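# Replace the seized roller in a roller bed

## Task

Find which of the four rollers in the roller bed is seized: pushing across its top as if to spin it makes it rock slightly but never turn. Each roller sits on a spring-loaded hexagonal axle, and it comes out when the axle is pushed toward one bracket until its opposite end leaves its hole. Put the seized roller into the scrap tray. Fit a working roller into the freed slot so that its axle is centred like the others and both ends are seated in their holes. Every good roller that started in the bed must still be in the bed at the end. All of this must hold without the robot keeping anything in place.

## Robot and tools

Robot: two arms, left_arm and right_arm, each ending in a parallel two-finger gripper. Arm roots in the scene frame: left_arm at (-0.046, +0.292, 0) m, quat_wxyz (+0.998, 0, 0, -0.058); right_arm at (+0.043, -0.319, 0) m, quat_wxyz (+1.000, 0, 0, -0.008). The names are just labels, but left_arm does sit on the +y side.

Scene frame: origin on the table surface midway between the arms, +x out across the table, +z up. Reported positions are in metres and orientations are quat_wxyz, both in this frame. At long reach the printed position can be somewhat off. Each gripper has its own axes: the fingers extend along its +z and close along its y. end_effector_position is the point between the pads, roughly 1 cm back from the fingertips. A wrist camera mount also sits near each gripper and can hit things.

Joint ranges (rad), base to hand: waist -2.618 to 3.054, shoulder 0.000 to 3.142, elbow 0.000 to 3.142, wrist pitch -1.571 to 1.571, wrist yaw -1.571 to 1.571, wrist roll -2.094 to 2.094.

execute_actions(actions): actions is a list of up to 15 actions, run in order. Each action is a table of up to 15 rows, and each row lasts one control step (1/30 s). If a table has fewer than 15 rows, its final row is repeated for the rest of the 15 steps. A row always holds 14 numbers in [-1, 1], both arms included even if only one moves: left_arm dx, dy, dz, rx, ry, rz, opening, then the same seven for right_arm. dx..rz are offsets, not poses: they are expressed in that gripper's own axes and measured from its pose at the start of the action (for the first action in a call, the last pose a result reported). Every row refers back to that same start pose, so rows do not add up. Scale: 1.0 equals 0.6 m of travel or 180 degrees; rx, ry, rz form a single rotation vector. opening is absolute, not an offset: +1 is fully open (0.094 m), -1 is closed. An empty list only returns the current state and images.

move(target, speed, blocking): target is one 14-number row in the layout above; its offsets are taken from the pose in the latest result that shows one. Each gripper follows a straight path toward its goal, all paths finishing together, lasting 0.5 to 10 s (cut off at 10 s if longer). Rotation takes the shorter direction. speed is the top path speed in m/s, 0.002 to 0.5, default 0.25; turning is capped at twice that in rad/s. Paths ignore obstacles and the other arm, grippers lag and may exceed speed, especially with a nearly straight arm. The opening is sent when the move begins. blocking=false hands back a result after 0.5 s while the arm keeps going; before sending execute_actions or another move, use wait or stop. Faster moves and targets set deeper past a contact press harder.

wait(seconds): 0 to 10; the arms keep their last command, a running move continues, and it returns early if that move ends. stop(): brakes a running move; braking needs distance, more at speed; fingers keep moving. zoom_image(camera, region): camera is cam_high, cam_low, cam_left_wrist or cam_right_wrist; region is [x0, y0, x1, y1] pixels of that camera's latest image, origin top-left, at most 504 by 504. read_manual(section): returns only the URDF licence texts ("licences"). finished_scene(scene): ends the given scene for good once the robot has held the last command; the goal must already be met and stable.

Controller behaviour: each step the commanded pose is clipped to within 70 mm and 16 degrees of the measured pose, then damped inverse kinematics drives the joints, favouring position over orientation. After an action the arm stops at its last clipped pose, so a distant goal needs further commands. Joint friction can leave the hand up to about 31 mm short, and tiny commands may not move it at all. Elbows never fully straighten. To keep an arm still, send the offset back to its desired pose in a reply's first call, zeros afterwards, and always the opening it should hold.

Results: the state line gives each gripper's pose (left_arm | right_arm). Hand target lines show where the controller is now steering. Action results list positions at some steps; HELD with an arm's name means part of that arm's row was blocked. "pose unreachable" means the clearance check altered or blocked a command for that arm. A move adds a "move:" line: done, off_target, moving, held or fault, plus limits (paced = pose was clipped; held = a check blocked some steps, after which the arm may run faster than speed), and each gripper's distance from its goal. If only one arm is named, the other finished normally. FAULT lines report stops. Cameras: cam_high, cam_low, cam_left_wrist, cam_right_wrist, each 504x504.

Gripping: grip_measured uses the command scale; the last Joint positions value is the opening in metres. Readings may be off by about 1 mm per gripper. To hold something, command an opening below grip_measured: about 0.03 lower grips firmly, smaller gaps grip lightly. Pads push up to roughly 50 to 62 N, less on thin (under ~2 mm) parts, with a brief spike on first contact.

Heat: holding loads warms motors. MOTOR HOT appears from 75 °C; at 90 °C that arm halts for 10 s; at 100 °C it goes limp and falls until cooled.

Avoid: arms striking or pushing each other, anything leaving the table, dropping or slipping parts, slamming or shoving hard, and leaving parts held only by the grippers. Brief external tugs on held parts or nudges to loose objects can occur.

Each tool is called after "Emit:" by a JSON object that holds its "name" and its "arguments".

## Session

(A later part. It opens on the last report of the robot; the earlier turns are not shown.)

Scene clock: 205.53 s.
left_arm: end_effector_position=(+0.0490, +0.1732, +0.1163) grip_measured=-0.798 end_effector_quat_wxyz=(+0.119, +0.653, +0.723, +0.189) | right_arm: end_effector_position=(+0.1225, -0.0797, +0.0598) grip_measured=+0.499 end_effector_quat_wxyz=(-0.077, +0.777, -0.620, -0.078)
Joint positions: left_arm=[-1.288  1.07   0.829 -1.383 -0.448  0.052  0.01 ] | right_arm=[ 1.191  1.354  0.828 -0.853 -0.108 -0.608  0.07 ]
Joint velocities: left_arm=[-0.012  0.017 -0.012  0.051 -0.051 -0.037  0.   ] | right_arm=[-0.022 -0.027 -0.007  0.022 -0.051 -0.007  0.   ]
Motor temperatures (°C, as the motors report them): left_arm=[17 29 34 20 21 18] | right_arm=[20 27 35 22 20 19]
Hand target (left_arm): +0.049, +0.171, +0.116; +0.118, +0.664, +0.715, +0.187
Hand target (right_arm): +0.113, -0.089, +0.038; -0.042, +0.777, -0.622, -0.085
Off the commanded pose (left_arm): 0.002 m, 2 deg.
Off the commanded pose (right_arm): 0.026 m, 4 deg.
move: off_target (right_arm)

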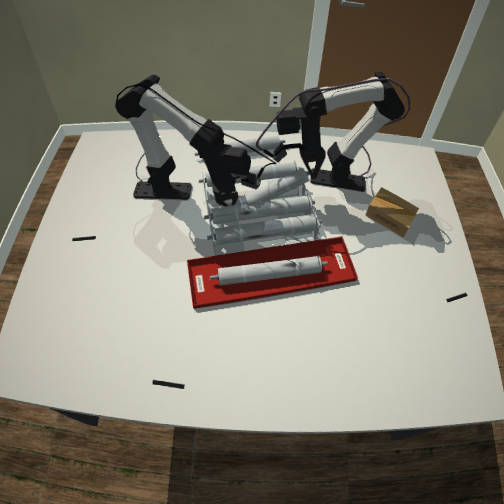

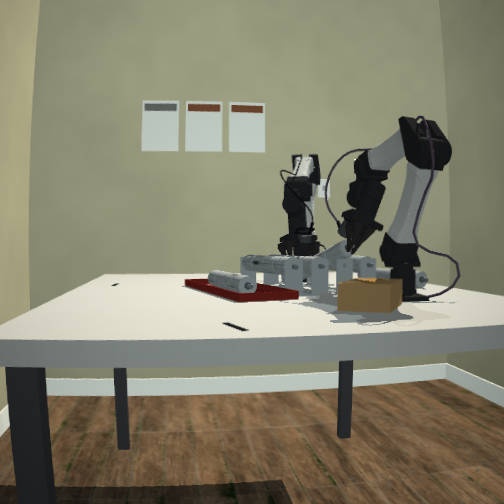

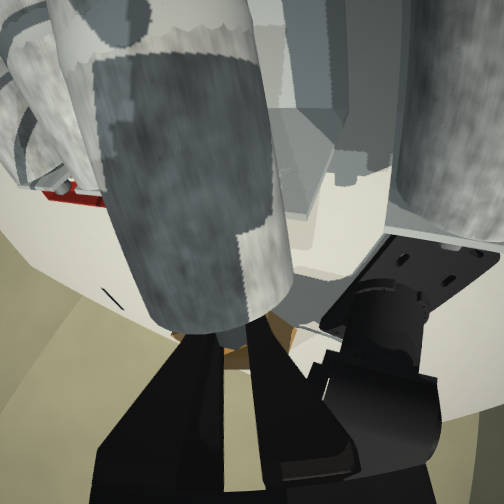

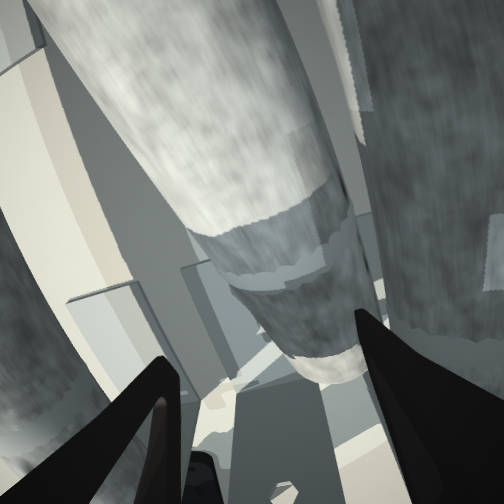

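Emit:
{"name": "move", "arguments": {"target": [0.04,0,-0.01,0,0,-0.03,-0.9,0,0.01,0.02,0,0,0,-0.1], "speed": 0.03}}

Emit:
{"name": "move", "arguments": {"target": [0,0,0,0,0,0,-0.9,0,0.015,-0.06,0,0,0,-0.1], "speed": 0.03}}

Scene clock: 209.93 s.
left_arm: end_effector_position=(+0.0430, +0.1849, +0.1228) grip_measured=-0.798 end_effector_quat_wxyz=(+0.126, +0.622, +0.754, +0.168) | right_arm: end_effector_position=(+0.1261, -0.0676, +0.0623) grip_measured=-0.098 end_effector_quat_wxyz=(-0.104, +0.774, -0.619, -0.079)
Joint positions: left_arm=[-1.288  0.997  0.829 -1.435 -0.422 -0.033  0.01 ] | right_arm=[ 1.209  1.353  0.827 -0.797 -0.089 -0.589  0.042]
Joint velocities: left_arm=[-0.002  0.002 -0.022 -0.066 -0.037 -0.11   0.   ] | right_arm=[-0.007 -0.022  0.007  0.007 -0.022 -0.022 -0.   ]
Motor temperatures (°C, as the motors report them): left_arm=[17 29 34 20 21 18] | right_arm=[20 27 35 22 20 19]
Hand target (left_arm): +0.044, +0.196, +0.124; +0.127, +0.619, +0.753, +0.183
Hand target (right_arm): +0.117, -0.079, +0.049; -0.077, +0.777, -0.620, -0.078
Off the commanded pose (left_arm): 0.011 m, 2 deg.
Off the commanded pose (right_arm): 0.020 m, 3 deg.
move: off_target (left_arm, right_arm)

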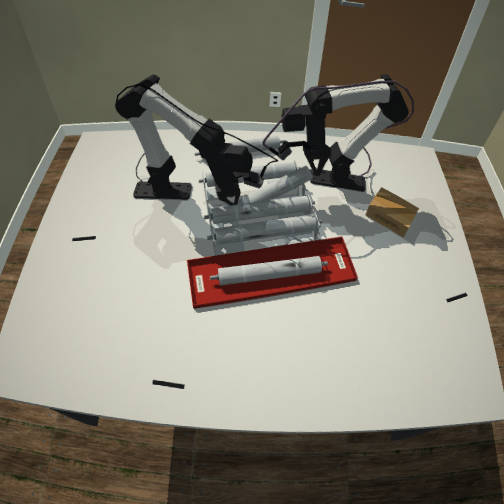

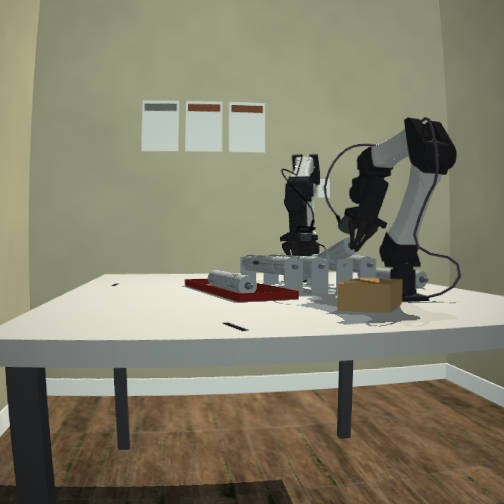

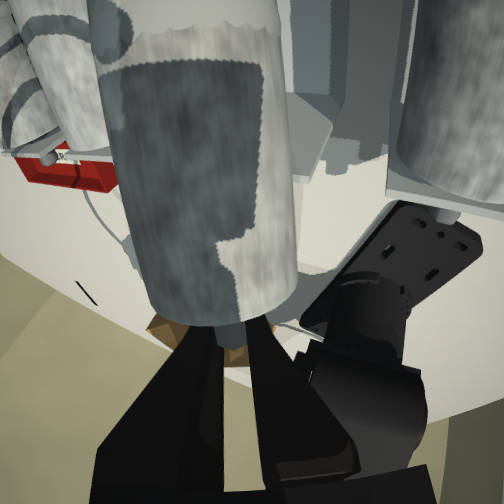

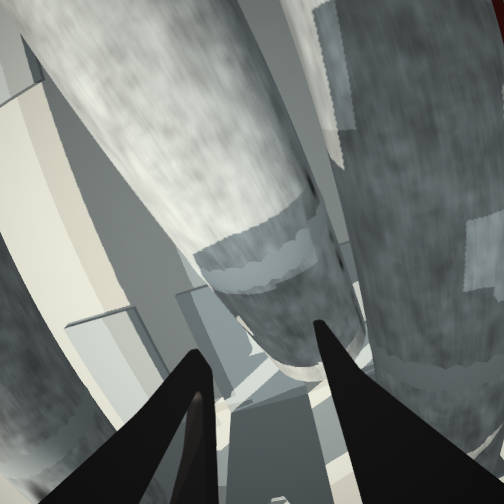

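Scene clock: 211.57 s.
left_arm: end_effector_position=(+0.0410, +0.1844, +0.1219) grip_measured=-0.798 end_effector_quat_wxyz=(+0.122, +0.623, +0.755, +0.163) | right_arm: end_effector_position=(+0.1178, -0.0786, +0.0893) grip_measured=-0.098 end_effector_quat_wxyz=(-0.101, +0.774, -0.620, -0.080)
Joint positions: left_arm=[-1.288  0.997  0.829 -1.434 -0.409 -0.033  0.01 ] | right_arm=[ 1.223  1.278  0.883 -0.934 -0.089 -0.574  0.042]
Joint velocities: left_arm=[-0.007  0.002  0.002 -0.037 -0.081 -0.007  0.   ] | right_arm=[-0.007  0.007 -0.012  0.051  0.007  0.007 -0.   ]
Motor temperatures (°C, as the motors report them): left_arm=[17 29 34 20 21 18] | right_arm=[20 27 35 22 20 19]
Hand target (left_arm): +0.043, +0.185, +0.123; +0.126, +0.622, +0.754, +0.168
Hand target (right_arm): +0.117, -0.078, +0.096; -0.104, +0.774, -0.619, -0.079
Off the commanded pose (left_arm): 0.002 m, 1 deg.
Off the commanded pose (right_arm): 0.007 m, 0 deg.
move: done

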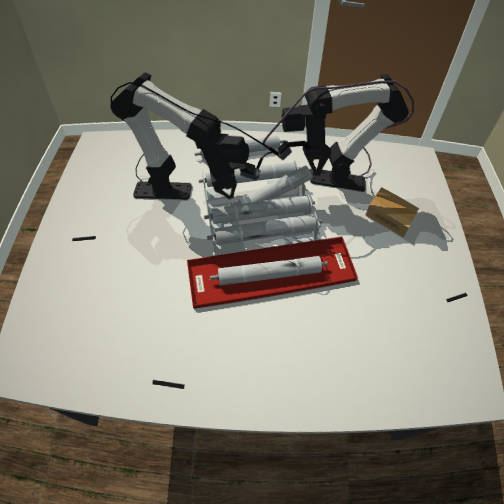

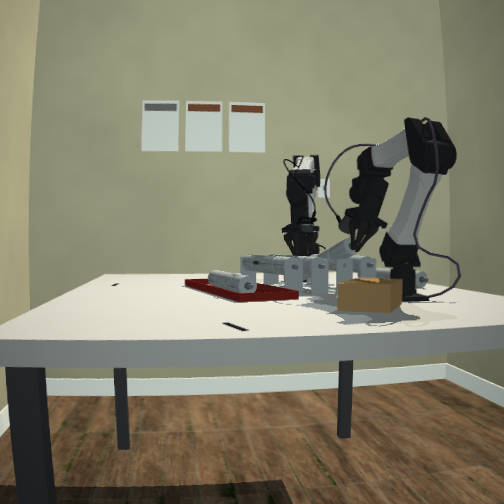

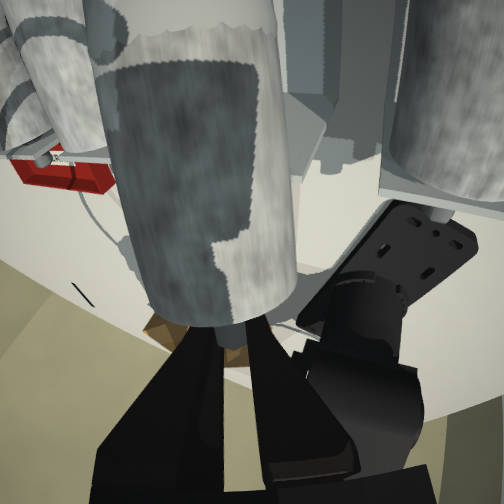

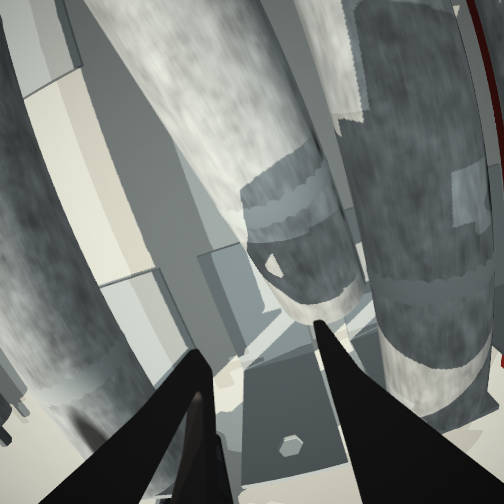

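Emit:
{"name": "move", "arguments": {"target": [0,0,0,0,0,0.07,-0.9,0,0.01,0,0,0,0,0.5], "speed": 0.03}}

Scene clock: 216.87 s.
left_arm: end_effector_position=(+0.0440, +0.1846, +0.1232) grip_measured=-0.797 end_effector_quat_wxyz=(+0.117, +0.673, +0.708, +0.178) | right_arm: end_effector_position=(+0.1138, -0.0779, +0.0892) grip_measured=+0.498 end_effector_quat_wxyz=(-0.098, +0.774, -0.620, -0.081)
Joint positions: left_arm=[-1.288  0.997  0.829 -1.434 -0.428  0.108  0.01 ] | right_arm=[ 1.239  1.278  0.883 -0.936 -0.089 -0.557  0.07 ]
Joint velocities: left_arm=[-0.007  0.007  0.002 -0.051  0.022  0.037  0.   ] | right_arm=[ 0.007  0.007 -0.012 -0.007  0.022  0.007  0.   ]
Motor temperatures (°C, as the motors report them): left_arm=[17 28 34 20 21 18] | right_arm=[20 27 35 22 20 19]
Hand target (left_arm): +0.041, +0.184, +0.122; +0.105, +0.701, +0.683, +0.177
Hand target (right_arm): +0.112, -0.080, +0.089; -0.100, +0.774, -0.620, -0.079
Off the commanded pose (left_arm): 0.003 m, 5 deg.
Off the commanded pose (right_arm): 0.003 m, 0 deg.
move: off_target (left_arm)

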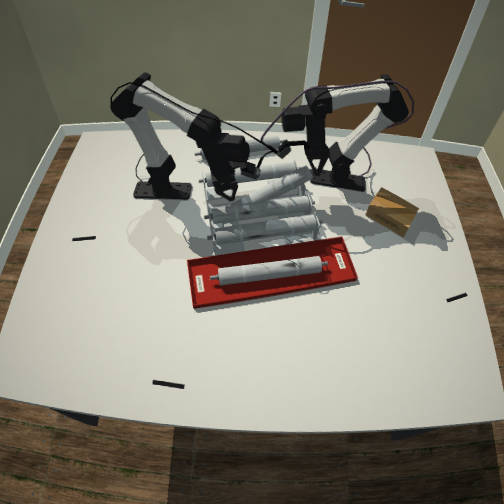

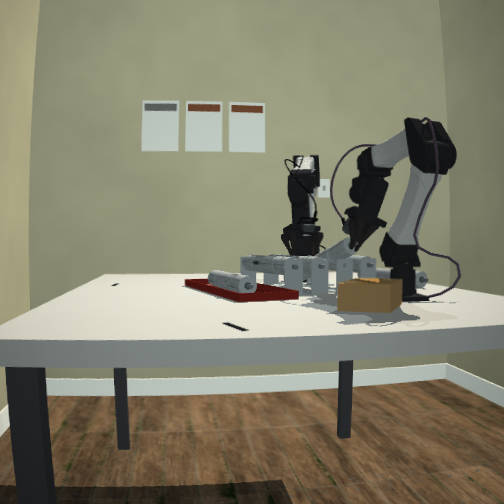

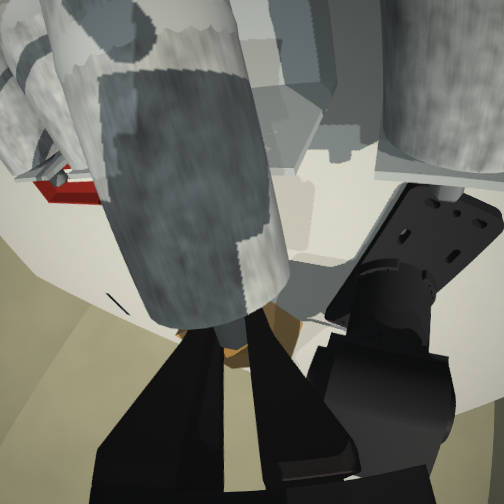

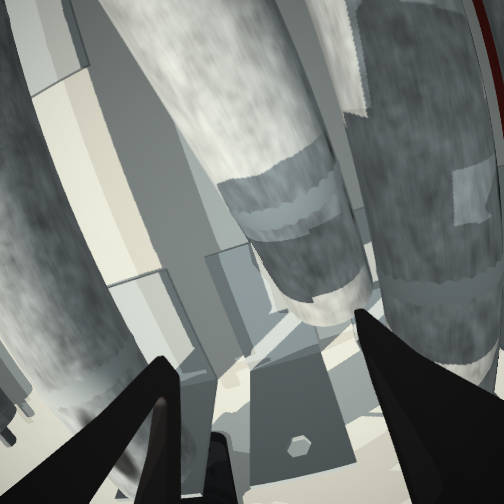

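Emit:
{"name": "move", "arguments": {"target": [0,0,0,0,0,0,-0.9,-0.09,-0.015,-0.01,0,0,0,0.4], "speed": 0.05}}

Emit:
{"name": "move", "arguments": {"target": [0,0,0,0,0,0,-0.9,0,0,0.08,0,0,0,0.4], "speed": 0.04}}

Emit:
{"name": "move", "arguments": {"target": [0,0,0,0,0,0,-0.9,0,0,0,0,0,0,-0.1]}}

Scene clock: 222.10 s.
left_arm: end_effector_position=(+0.0444, +0.1847, +0.1234) grip_measured=-0.796 end_effector_quat_wxyz=(+0.120, +0.663, +0.717, +0.178) | right_arm: end_effector_position=(+0.1112, -0.0261, +0.1090) grip_measured=+0.402 end_effector_quat_wxyz=(-0.108, +0.773, -0.619, -0.087)
Joint positions: left_arm=[-1.288  0.997  0.829 -1.434 -0.431  0.08   0.01 ] | right_arm=[ 1.314  1.44   1.083 -0.946 -0.076 -0.484  0.066]
Joint velocities: left_arm=[-0.002  0.002 -0.012 -0.007 -0.022  0.037 -0.001] | right_arm=[-0.017 -0.007  0.007 -0.022  0.051 -0.022 -0.   ]
Motor temperatures (°C, as the motors report them): left_arm=[17 28 34 20 21 18] | right_arm=[20 28 35 22 20 19]
Hand target (left_arm): +0.044, +0.185, +0.123; +0.117, +0.673, +0.708, +0.178
Hand target (right_arm): +0.110, -0.027, +0.108; -0.098, +0.774, -0.620, -0.081
Off the commanded pose (left_arm): 0.001 m, 2 deg.
Off the commanded pose (right_arm): 0.001 m, 1 deg.
move: done

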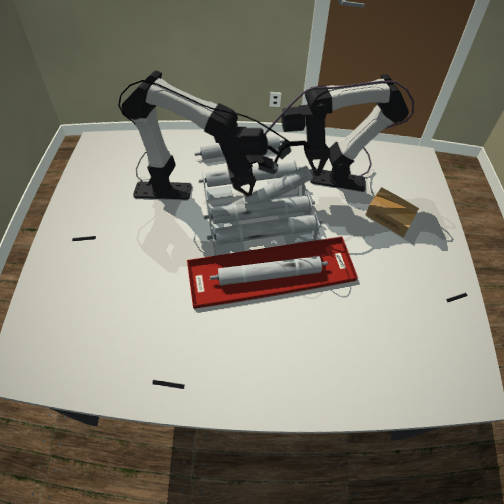

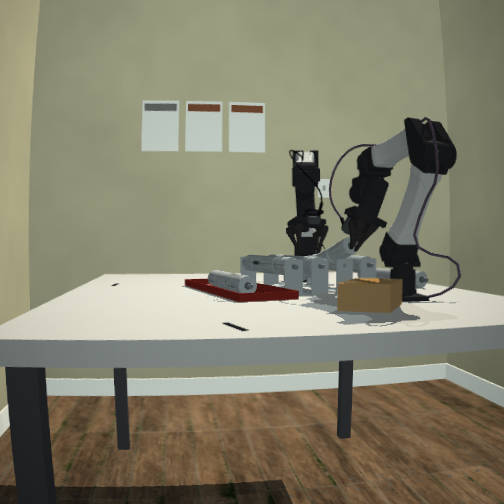

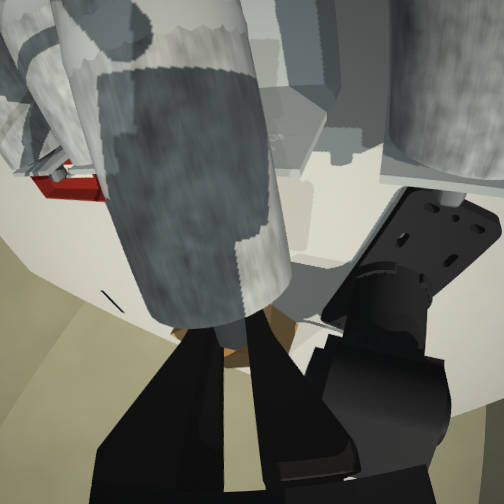

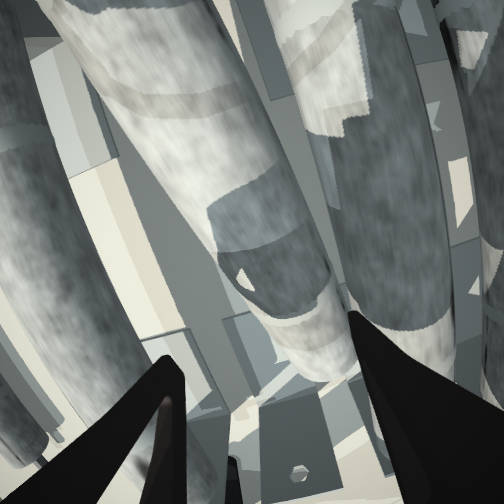

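Scene clock: 223.60 s.
left_arm: end_effector_position=(+0.0444, +0.1847, +0.1234) grip_measured=-0.796 end_effector_quat_wxyz=(+0.122, +0.656, +0.723, +0.177) | right_arm: end_effector_position=(+0.1128, -0.0135, +0.0737) grip_measured=+0.402 end_effector_quat_wxyz=(-0.111, +0.773, -0.618, -0.090)
Joint positions: left_arm=[-1.288  0.997  0.829 -1.434 -0.431  0.062  0.01 ] | right_arm=[ 1.319  1.508  0.997 -0.783 -0.077 -0.479  0.066]
Joint velocities: left_arm=[-0.017  0.012 -0.007 -0.051  0.007 -0.022 -0.001] | right_arm=[-0.007  0.022 -0.002  0.022 -0.066 -0.066 -0.   ]
Motor temperatures (°C, as the motors report them): left_arm=[17 28 34 20 21 18] | right_arm=[20 28 35 23 20 19]
Hand target (left_arm): +0.044, +0.185, +0.123; +0.120, +0.663, +0.717, +0.178
Hand target (right_arm): +0.112, -0.014, +0.063; -0.107, +0.773, -0.619, -0.087
Off the commanded pose (left_arm): 0.000 m, 1 deg.
Off the commanded pose (right_arm): 0.011 m, 1 deg.
move: off_target (right_arm)

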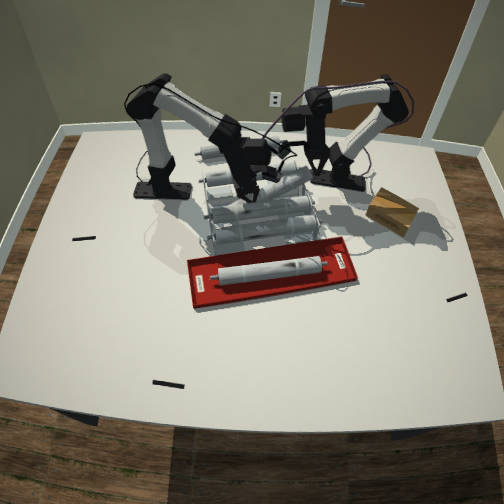

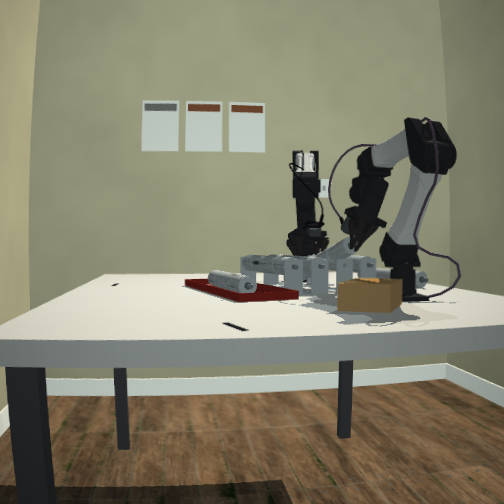

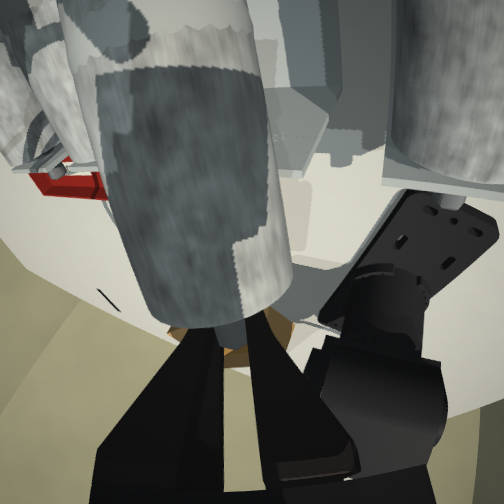

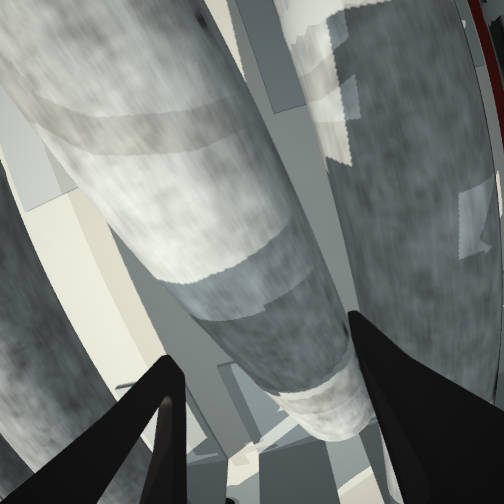

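Scene clock: 224.10 s.
left_arm: end_effector_position=(+0.0439, +0.1846, +0.1232) grip_measured=-0.796 end_effector_quat_wxyz=(+0.121, +0.652, +0.728, +0.174) | right_arm: end_effector_position=(+0.1182, -0.0121, +0.0745) grip_measured=-0.098 end_effector_quat_wxyz=(-0.121, +0.771, -0.620, -0.083)
Joint positions: left_arm=[-1.288  0.997  0.829 -1.434 -0.427  0.049  0.01 ] | right_arm=[ 1.315  1.507  0.997 -0.772 -0.055 -0.479  0.042]
Joint velocities: left_arm=[-0.017  0.007  0.002 -0.037 -0.007 -0.051  0.001] | right_arm=[-0.012  0.002  0.002 -0.007 -0.037 -0.022 -0.001]
Motor temperatures (°C, as the motors report them): left_arm=[17 28 34 20 21 18] | right_arm=[20 28 35 23 20 19]
Hand target (left_arm): +0.044, +0.185, +0.123; +0.122, +0.656, +0.723, +0.177
Hand target (right_arm): +0.113, -0.013, +0.074; -0.111, +0.773, -0.618, -0.090
Off the commanded pose (left_arm): 0.001 m, 1 deg.
Off the commanded pose (right_arm): 0.006 m, 1 deg.
move: done

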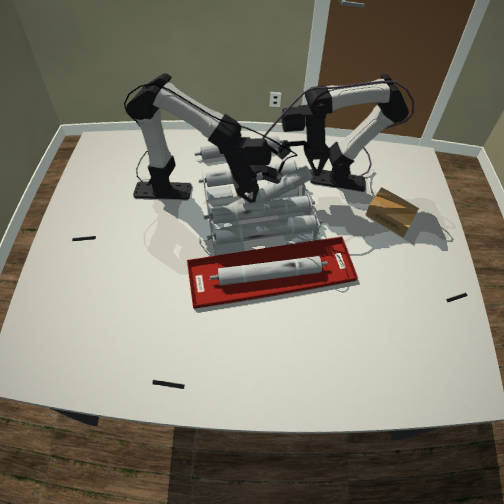

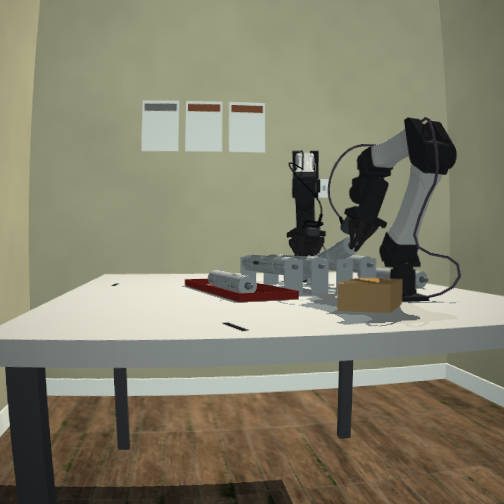

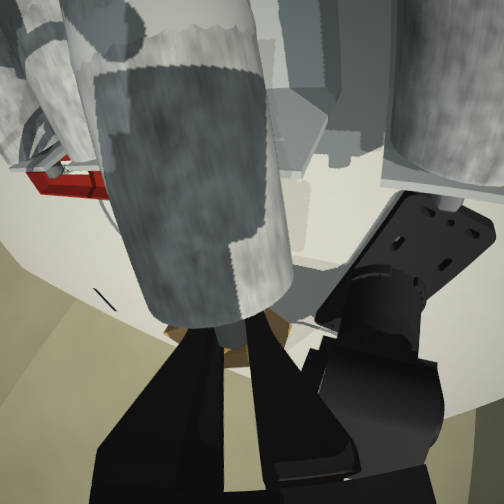

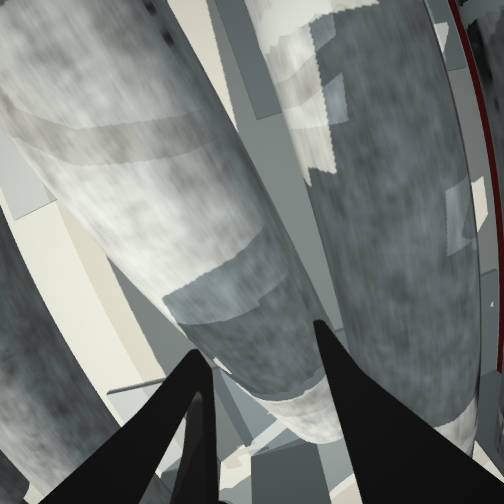

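Too high; go deeper.

Emit:
{"name": "move", "arguments": {"target": [0,0,0,0,0,0,-0.9,0,0,0.045,0,0,0,0.25], "speed": 0.03}}

Emit:
{"name": "move", "arguments": {"target": [0,0,0,0,0,0,-0.9,0,0,0,0,0,0,-0.1]}}

Emit:
{"name": "move", "arguments": {"target": [0,0.012,0.006,0,0,-0.03,-0.9,0,0.04,-0.06,0,0.035,0,-0.1], "speed": 0.03}}

Scene clock: 227.27 s.
left_arm: end_effector_position=(+0.0420, +0.1843, +0.1223) grip_measured=-0.796 end_effector_quat_wxyz=(+0.119, +0.648, +0.733, +0.169) | right_arm: end_effector_position=(+0.1150, -0.0101, +0.0660) grip_measured=+0.248 end_effector_quat_wxyz=(-0.115, +0.769, -0.622, -0.090)
Joint positions: left_arm=[-1.288  0.997  0.829 -1.434 -0.415  0.036  0.01 ] | right_arm=[ 1.318  1.526  0.981 -0.742 -0.072 -0.469  0.059]
Joint velocities: left_arm=[-0.007  0.007 -0.012 -0.051 -0.007 -0.022 -0.001] | right_arm=[ 0.012 -0.002 -0.007  0.007  0.037 -0.066 -0.   ]
Motor temperatures (°C, as the motors report them): left_arm=[17 28 34 20 21 18] | right_arm=[20 28 35 23 20 19]
Hand target (left_arm): +0.044, +0.185, +0.123; +0.121, +0.652, +0.728, +0.175
Hand target (right_arm): +0.119, -0.006, +0.050; -0.120, +0.771, -0.620, -0.082
Off the commanded pose (left_arm): 0.002 m, 1 deg.
Off the commanded pose (right_arm): 0.019 m, 1 deg.
move: off_target (right_arm)

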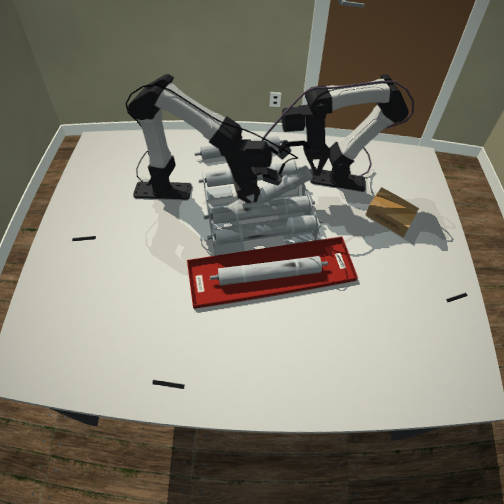

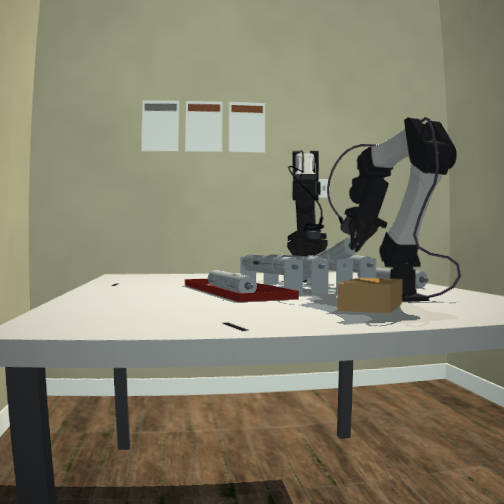

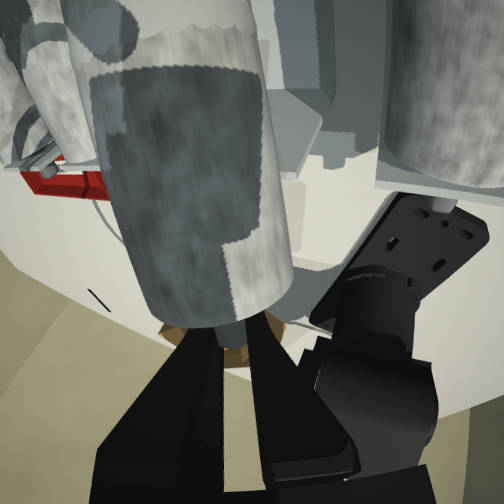

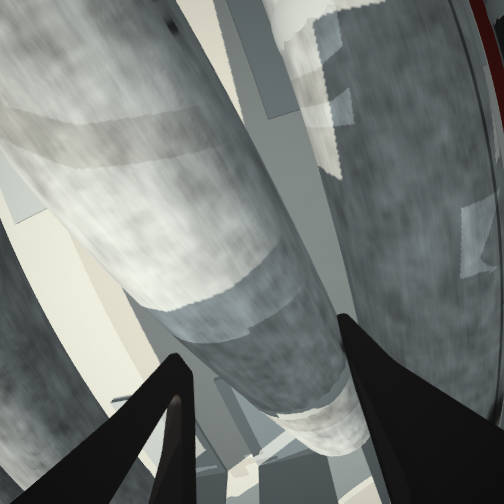

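Scene clock: 227.77 s.
left_arm: end_effector_position=(+0.0417, +0.1843, +0.1222) grip_measured=-0.796 end_effector_quat_wxyz=(+0.119, +0.645, +0.736, +0.168) | right_arm: end_effector_position=(+0.1190, -0.0093, +0.0665) grip_measured=-0.018 end_effector_quat_wxyz=(-0.122, +0.770, -0.621, -0.084)
Joint positions: left_arm=[-1.288  0.997  0.829 -1.434 -0.413  0.027  0.01 ] | right_arm=[ 1.314  1.525  0.981 -0.735 -0.057 -0.478  0.046]
Joint velocities: left_arm=[-0.012 -0.002  0.022 -0.022 -0.066  0.051  0.   ] | right_arm=[ 0.007 -0.012 -0.007 -0.007  0.022 -0.066  0.001]
Motor temperatures (°C, as the motors report them): left_arm=[17 27 34 20 21 18] | right_arm=[20 28 35 23 20 19]
Hand target (left_arm): +0.042, +0.184, +0.122; +0.119, +0.648, +0.733, +0.169
Hand target (right_arm): +0.115, -0.010, +0.066; -0.115, +0.769, -0.622, -0.090
Off the commanded pose (left_arm): 0.000 m, 0 deg.
Off the commanded pose (right_arm): 0.004 m, 1 deg.
move: done

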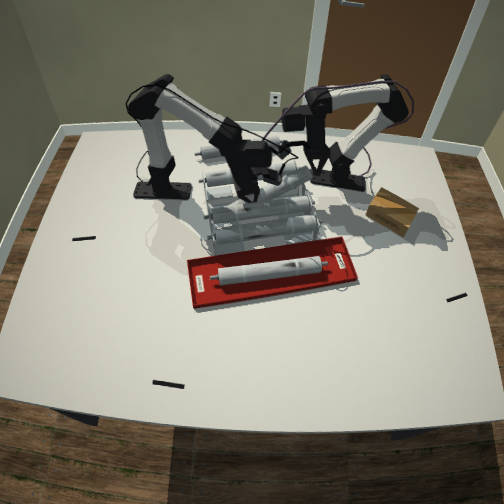

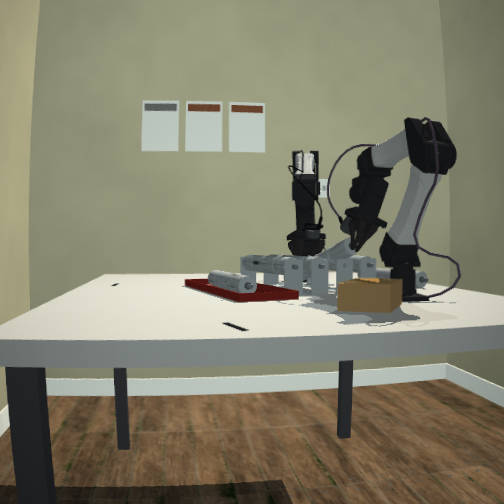

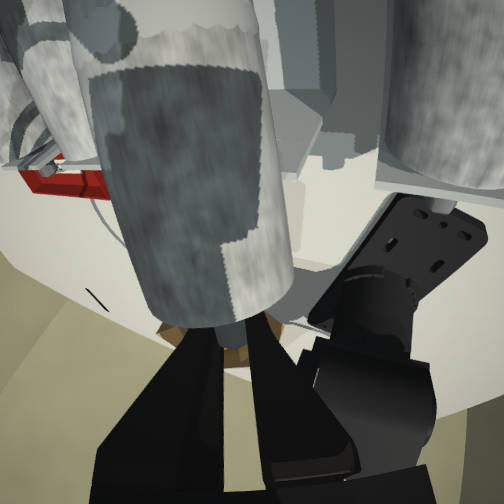

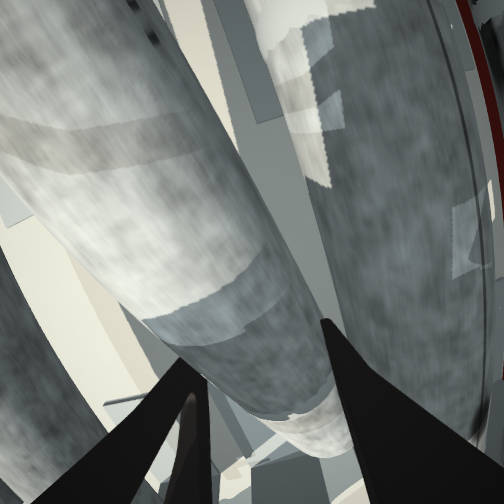

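Scene clock: 230.00 s.
left_arm: end_effector_position=(+0.0459, +0.1860, +0.1214) grip_measured=-0.796 end_effector_quat_wxyz=(+0.117, +0.623, +0.756, +0.163) | right_arm: end_effector_position=(+0.0956, -0.0251, +0.0908) grip_measured=-0.098 end_effector_quat_wxyz=(-0.084, +0.773, -0.628, -0.041)
Joint positions: left_arm=[-1.239  0.997  0.829 -1.422 -0.403  0.019  0.01 ] | right_arm=[ 1.414  1.515  1.097 -0.967  0.01  -0.381  0.042]
Joint velocities: left_arm=[-0.007  0.007  0.002 -0.022 -0.007 -0.022  0.   ] | right_arm=[ 0.012 -0.002 -0.022 -0.051  0.022 -0.022  0.   ]
Motor temperatures (°C, as the motors report them): left_arm=[17 27 34 20 21 18] | right_arm=[20 28 35 23 20 19]
Hand target (left_arm): +0.050, +0.186, +0.122; +0.127, +0.610, +0.765, +0.162
Hand target (right_arm): +0.095, -0.025, +0.098; -0.088, +0.773, -0.627, -0.040
Off the commanded pose (left_arm): 0.004 m, 2 deg.
Off the commanded pose (right_arm): 0.008 m, 0 deg.
move: done

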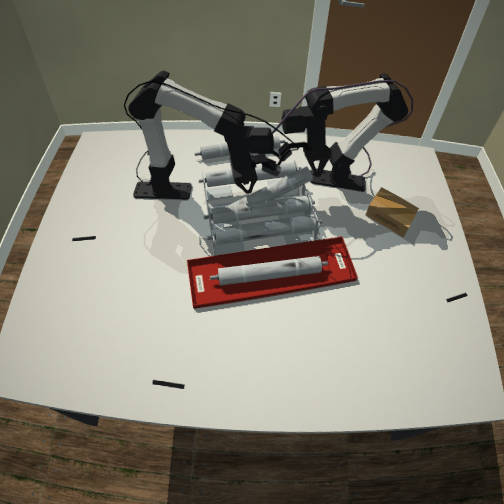

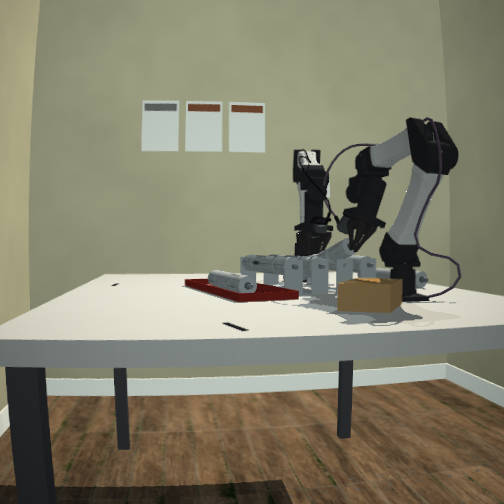

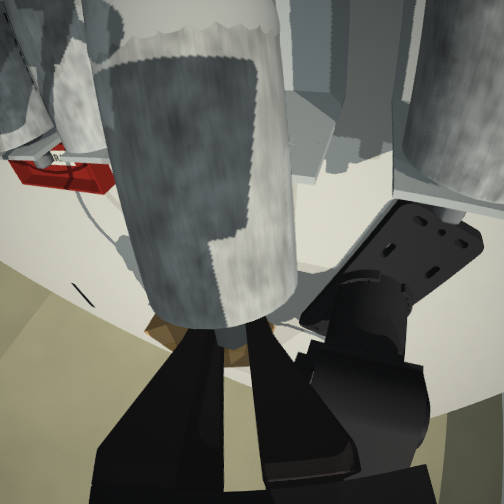

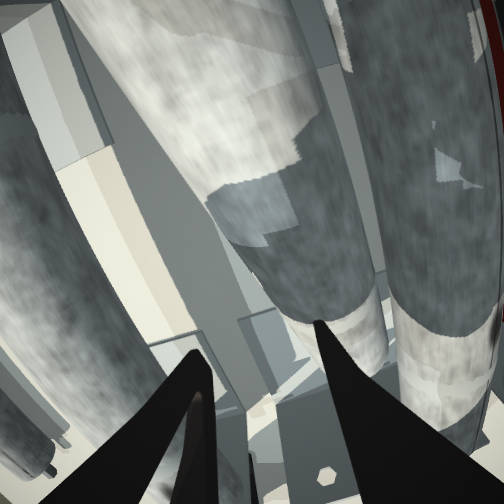

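Emit:
{"name": "move", "arguments": {"target": [0,0,0,0.15,0,0,-0.9,0.08,-0.01,-0.02,0,0,0,0.5], "speed": 0.04}}

Scene clock: 238.27 s.
left_arm: end_effector_position=(+0.0540, +0.1859, +0.1200) grip_measured=-0.796 end_effector_quat_wxyz=(-0.008, +0.618, +0.786, -0.003) | right_arm: end_effector_position=(+0.1139, -0.0596, +0.1015) grip_measured=+0.498 end_effector_quat_wxyz=(-0.101, +0.772, -0.626, -0.046)
Joint positions: left_arm=[-0.688  1.092  0.924 -1.417  0.009  0.529  0.01 ] | right_arm=[ 1.316  1.36   0.999 -0.987 -0.004 -0.478  0.07 ]
Joint velocities: left_arm=[-0.002 -0.002  0.007 -0.022 -0.007  0.022  0.   ] | right_arm=[ 0.002 -0.007 -0.007  0.007 -0.022 -0.007  0.001]
Motor temperatures (°C, as the motors report them): left_arm=[17 27 34 20 21 18] | right_arm=[20 29 35 22 20 19]
Hand target (left_arm): +0.049, +0.186, +0.122; -0.026, +0.633, +0.774, -0.014
Hand target (right_arm): +0.112, -0.071, +0.095; -0.084, +0.773, -0.628, -0.041
Off the commanded pose (left_arm): 0.008 m, 4 deg.
Off the commanded pose (right_arm): 0.015 m, 2 deg.
move: off_target (left_arm, right_arm)

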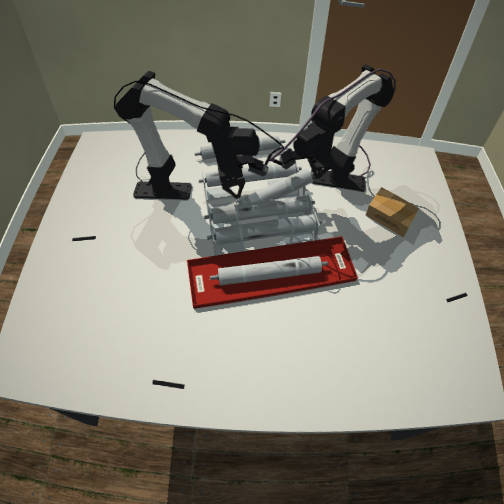

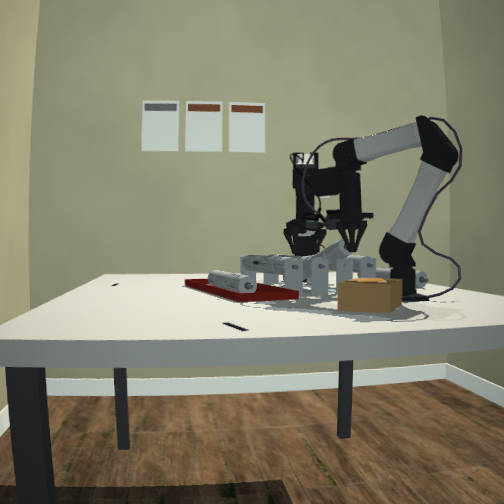

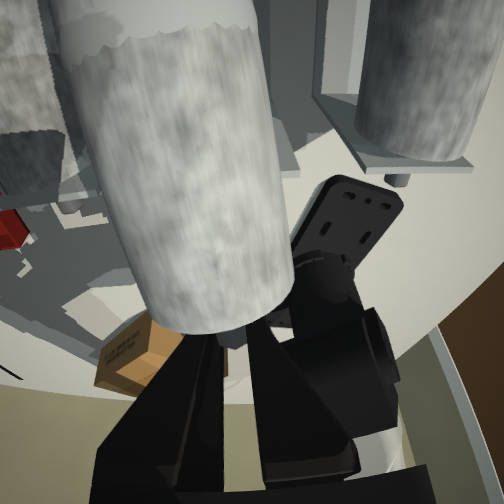

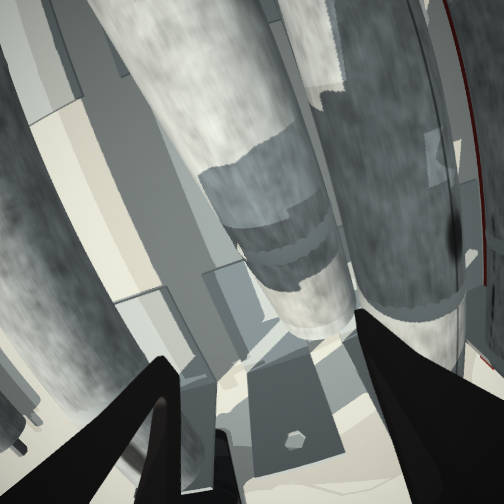

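Emit:
{"name": "move", "arguments": {"target": [0,-0.01,0,0,0,0.06,-0.9,0.02,0.01,0,-0.03,0,0,0.5], "speed": 0.03}}

Scene clock: 243.07 s.
left_arm: end_effector_position=(+0.0562, +0.1863, +0.1200) grip_measured=-0.795 end_effector_quat_wxyz=(-0.004, +0.653, +0.758, +0.008) | right_arm: end_effector_position=(+0.1123, -0.0652, +0.1009) grip_measured=+0.498 end_effector_quat_wxyz=(-0.076, +0.775, -0.623, -0.077)
Joint positions: left_arm=[-0.703  1.092  0.924 -1.412 -0.015  0.602  0.01 ] | right_arm=[ 1.259  1.36   0.999 -1.013 -0.092 -0.536  0.07 ]
Joint velocities: left_arm=[-0.002  0.007  0.012 -0.007  0.037 -0.007 -0.001] | right_arm=[-0.017 -0.002  0.002  0.007 -0.037  0.022  0.001]
Motor temperatures (°C, as the motors report them): left_arm=[17 27 35 20 21 18] | right_arm=[20 29 35 22 20 19]
Hand target (left_arm): +0.048, +0.185, +0.120; -0.007, +0.689, +0.725, -0.003
Hand target (right_arm): +0.111, -0.072, +0.099; -0.064, +0.775, -0.624, -0.076
Off the commanded pose (left_arm): 0.008 m, 6 deg.
Off the commanded pose (right_arm): 0.008 m, 1 deg.
move: off_target (left_arm)

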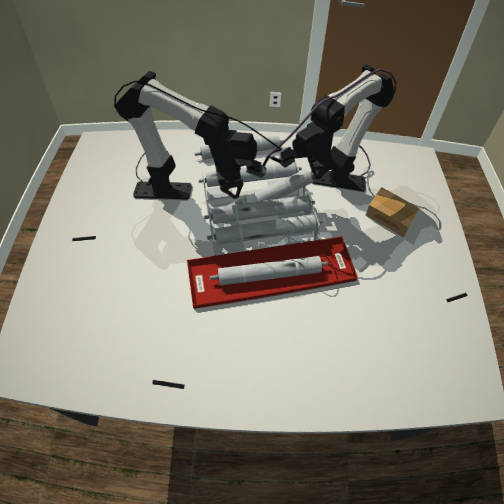

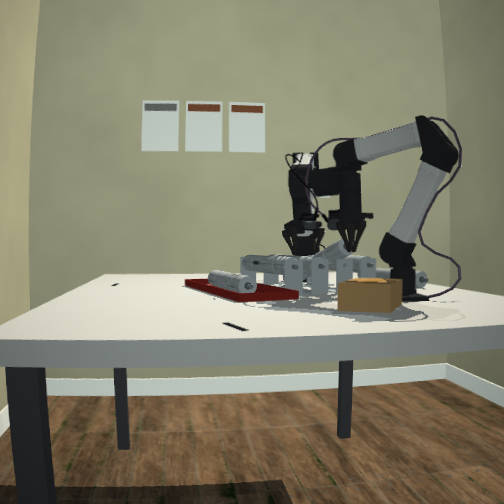

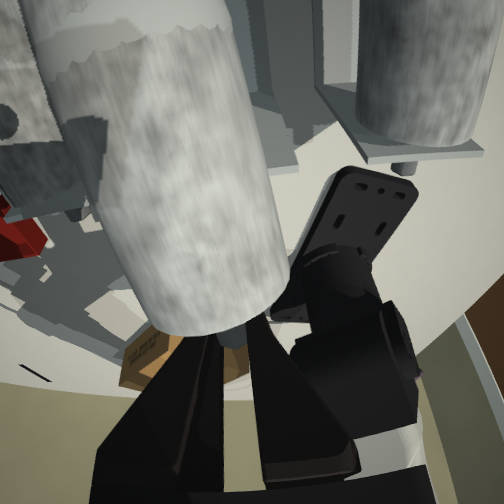

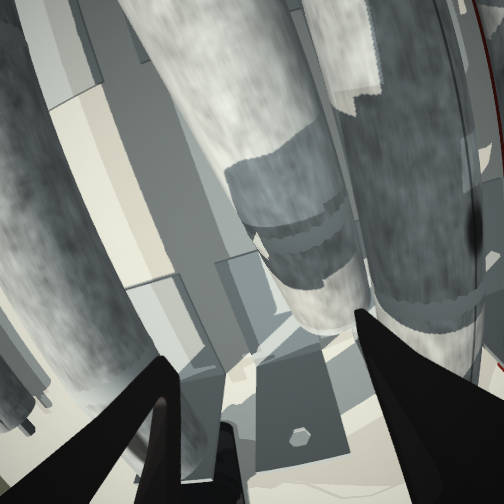

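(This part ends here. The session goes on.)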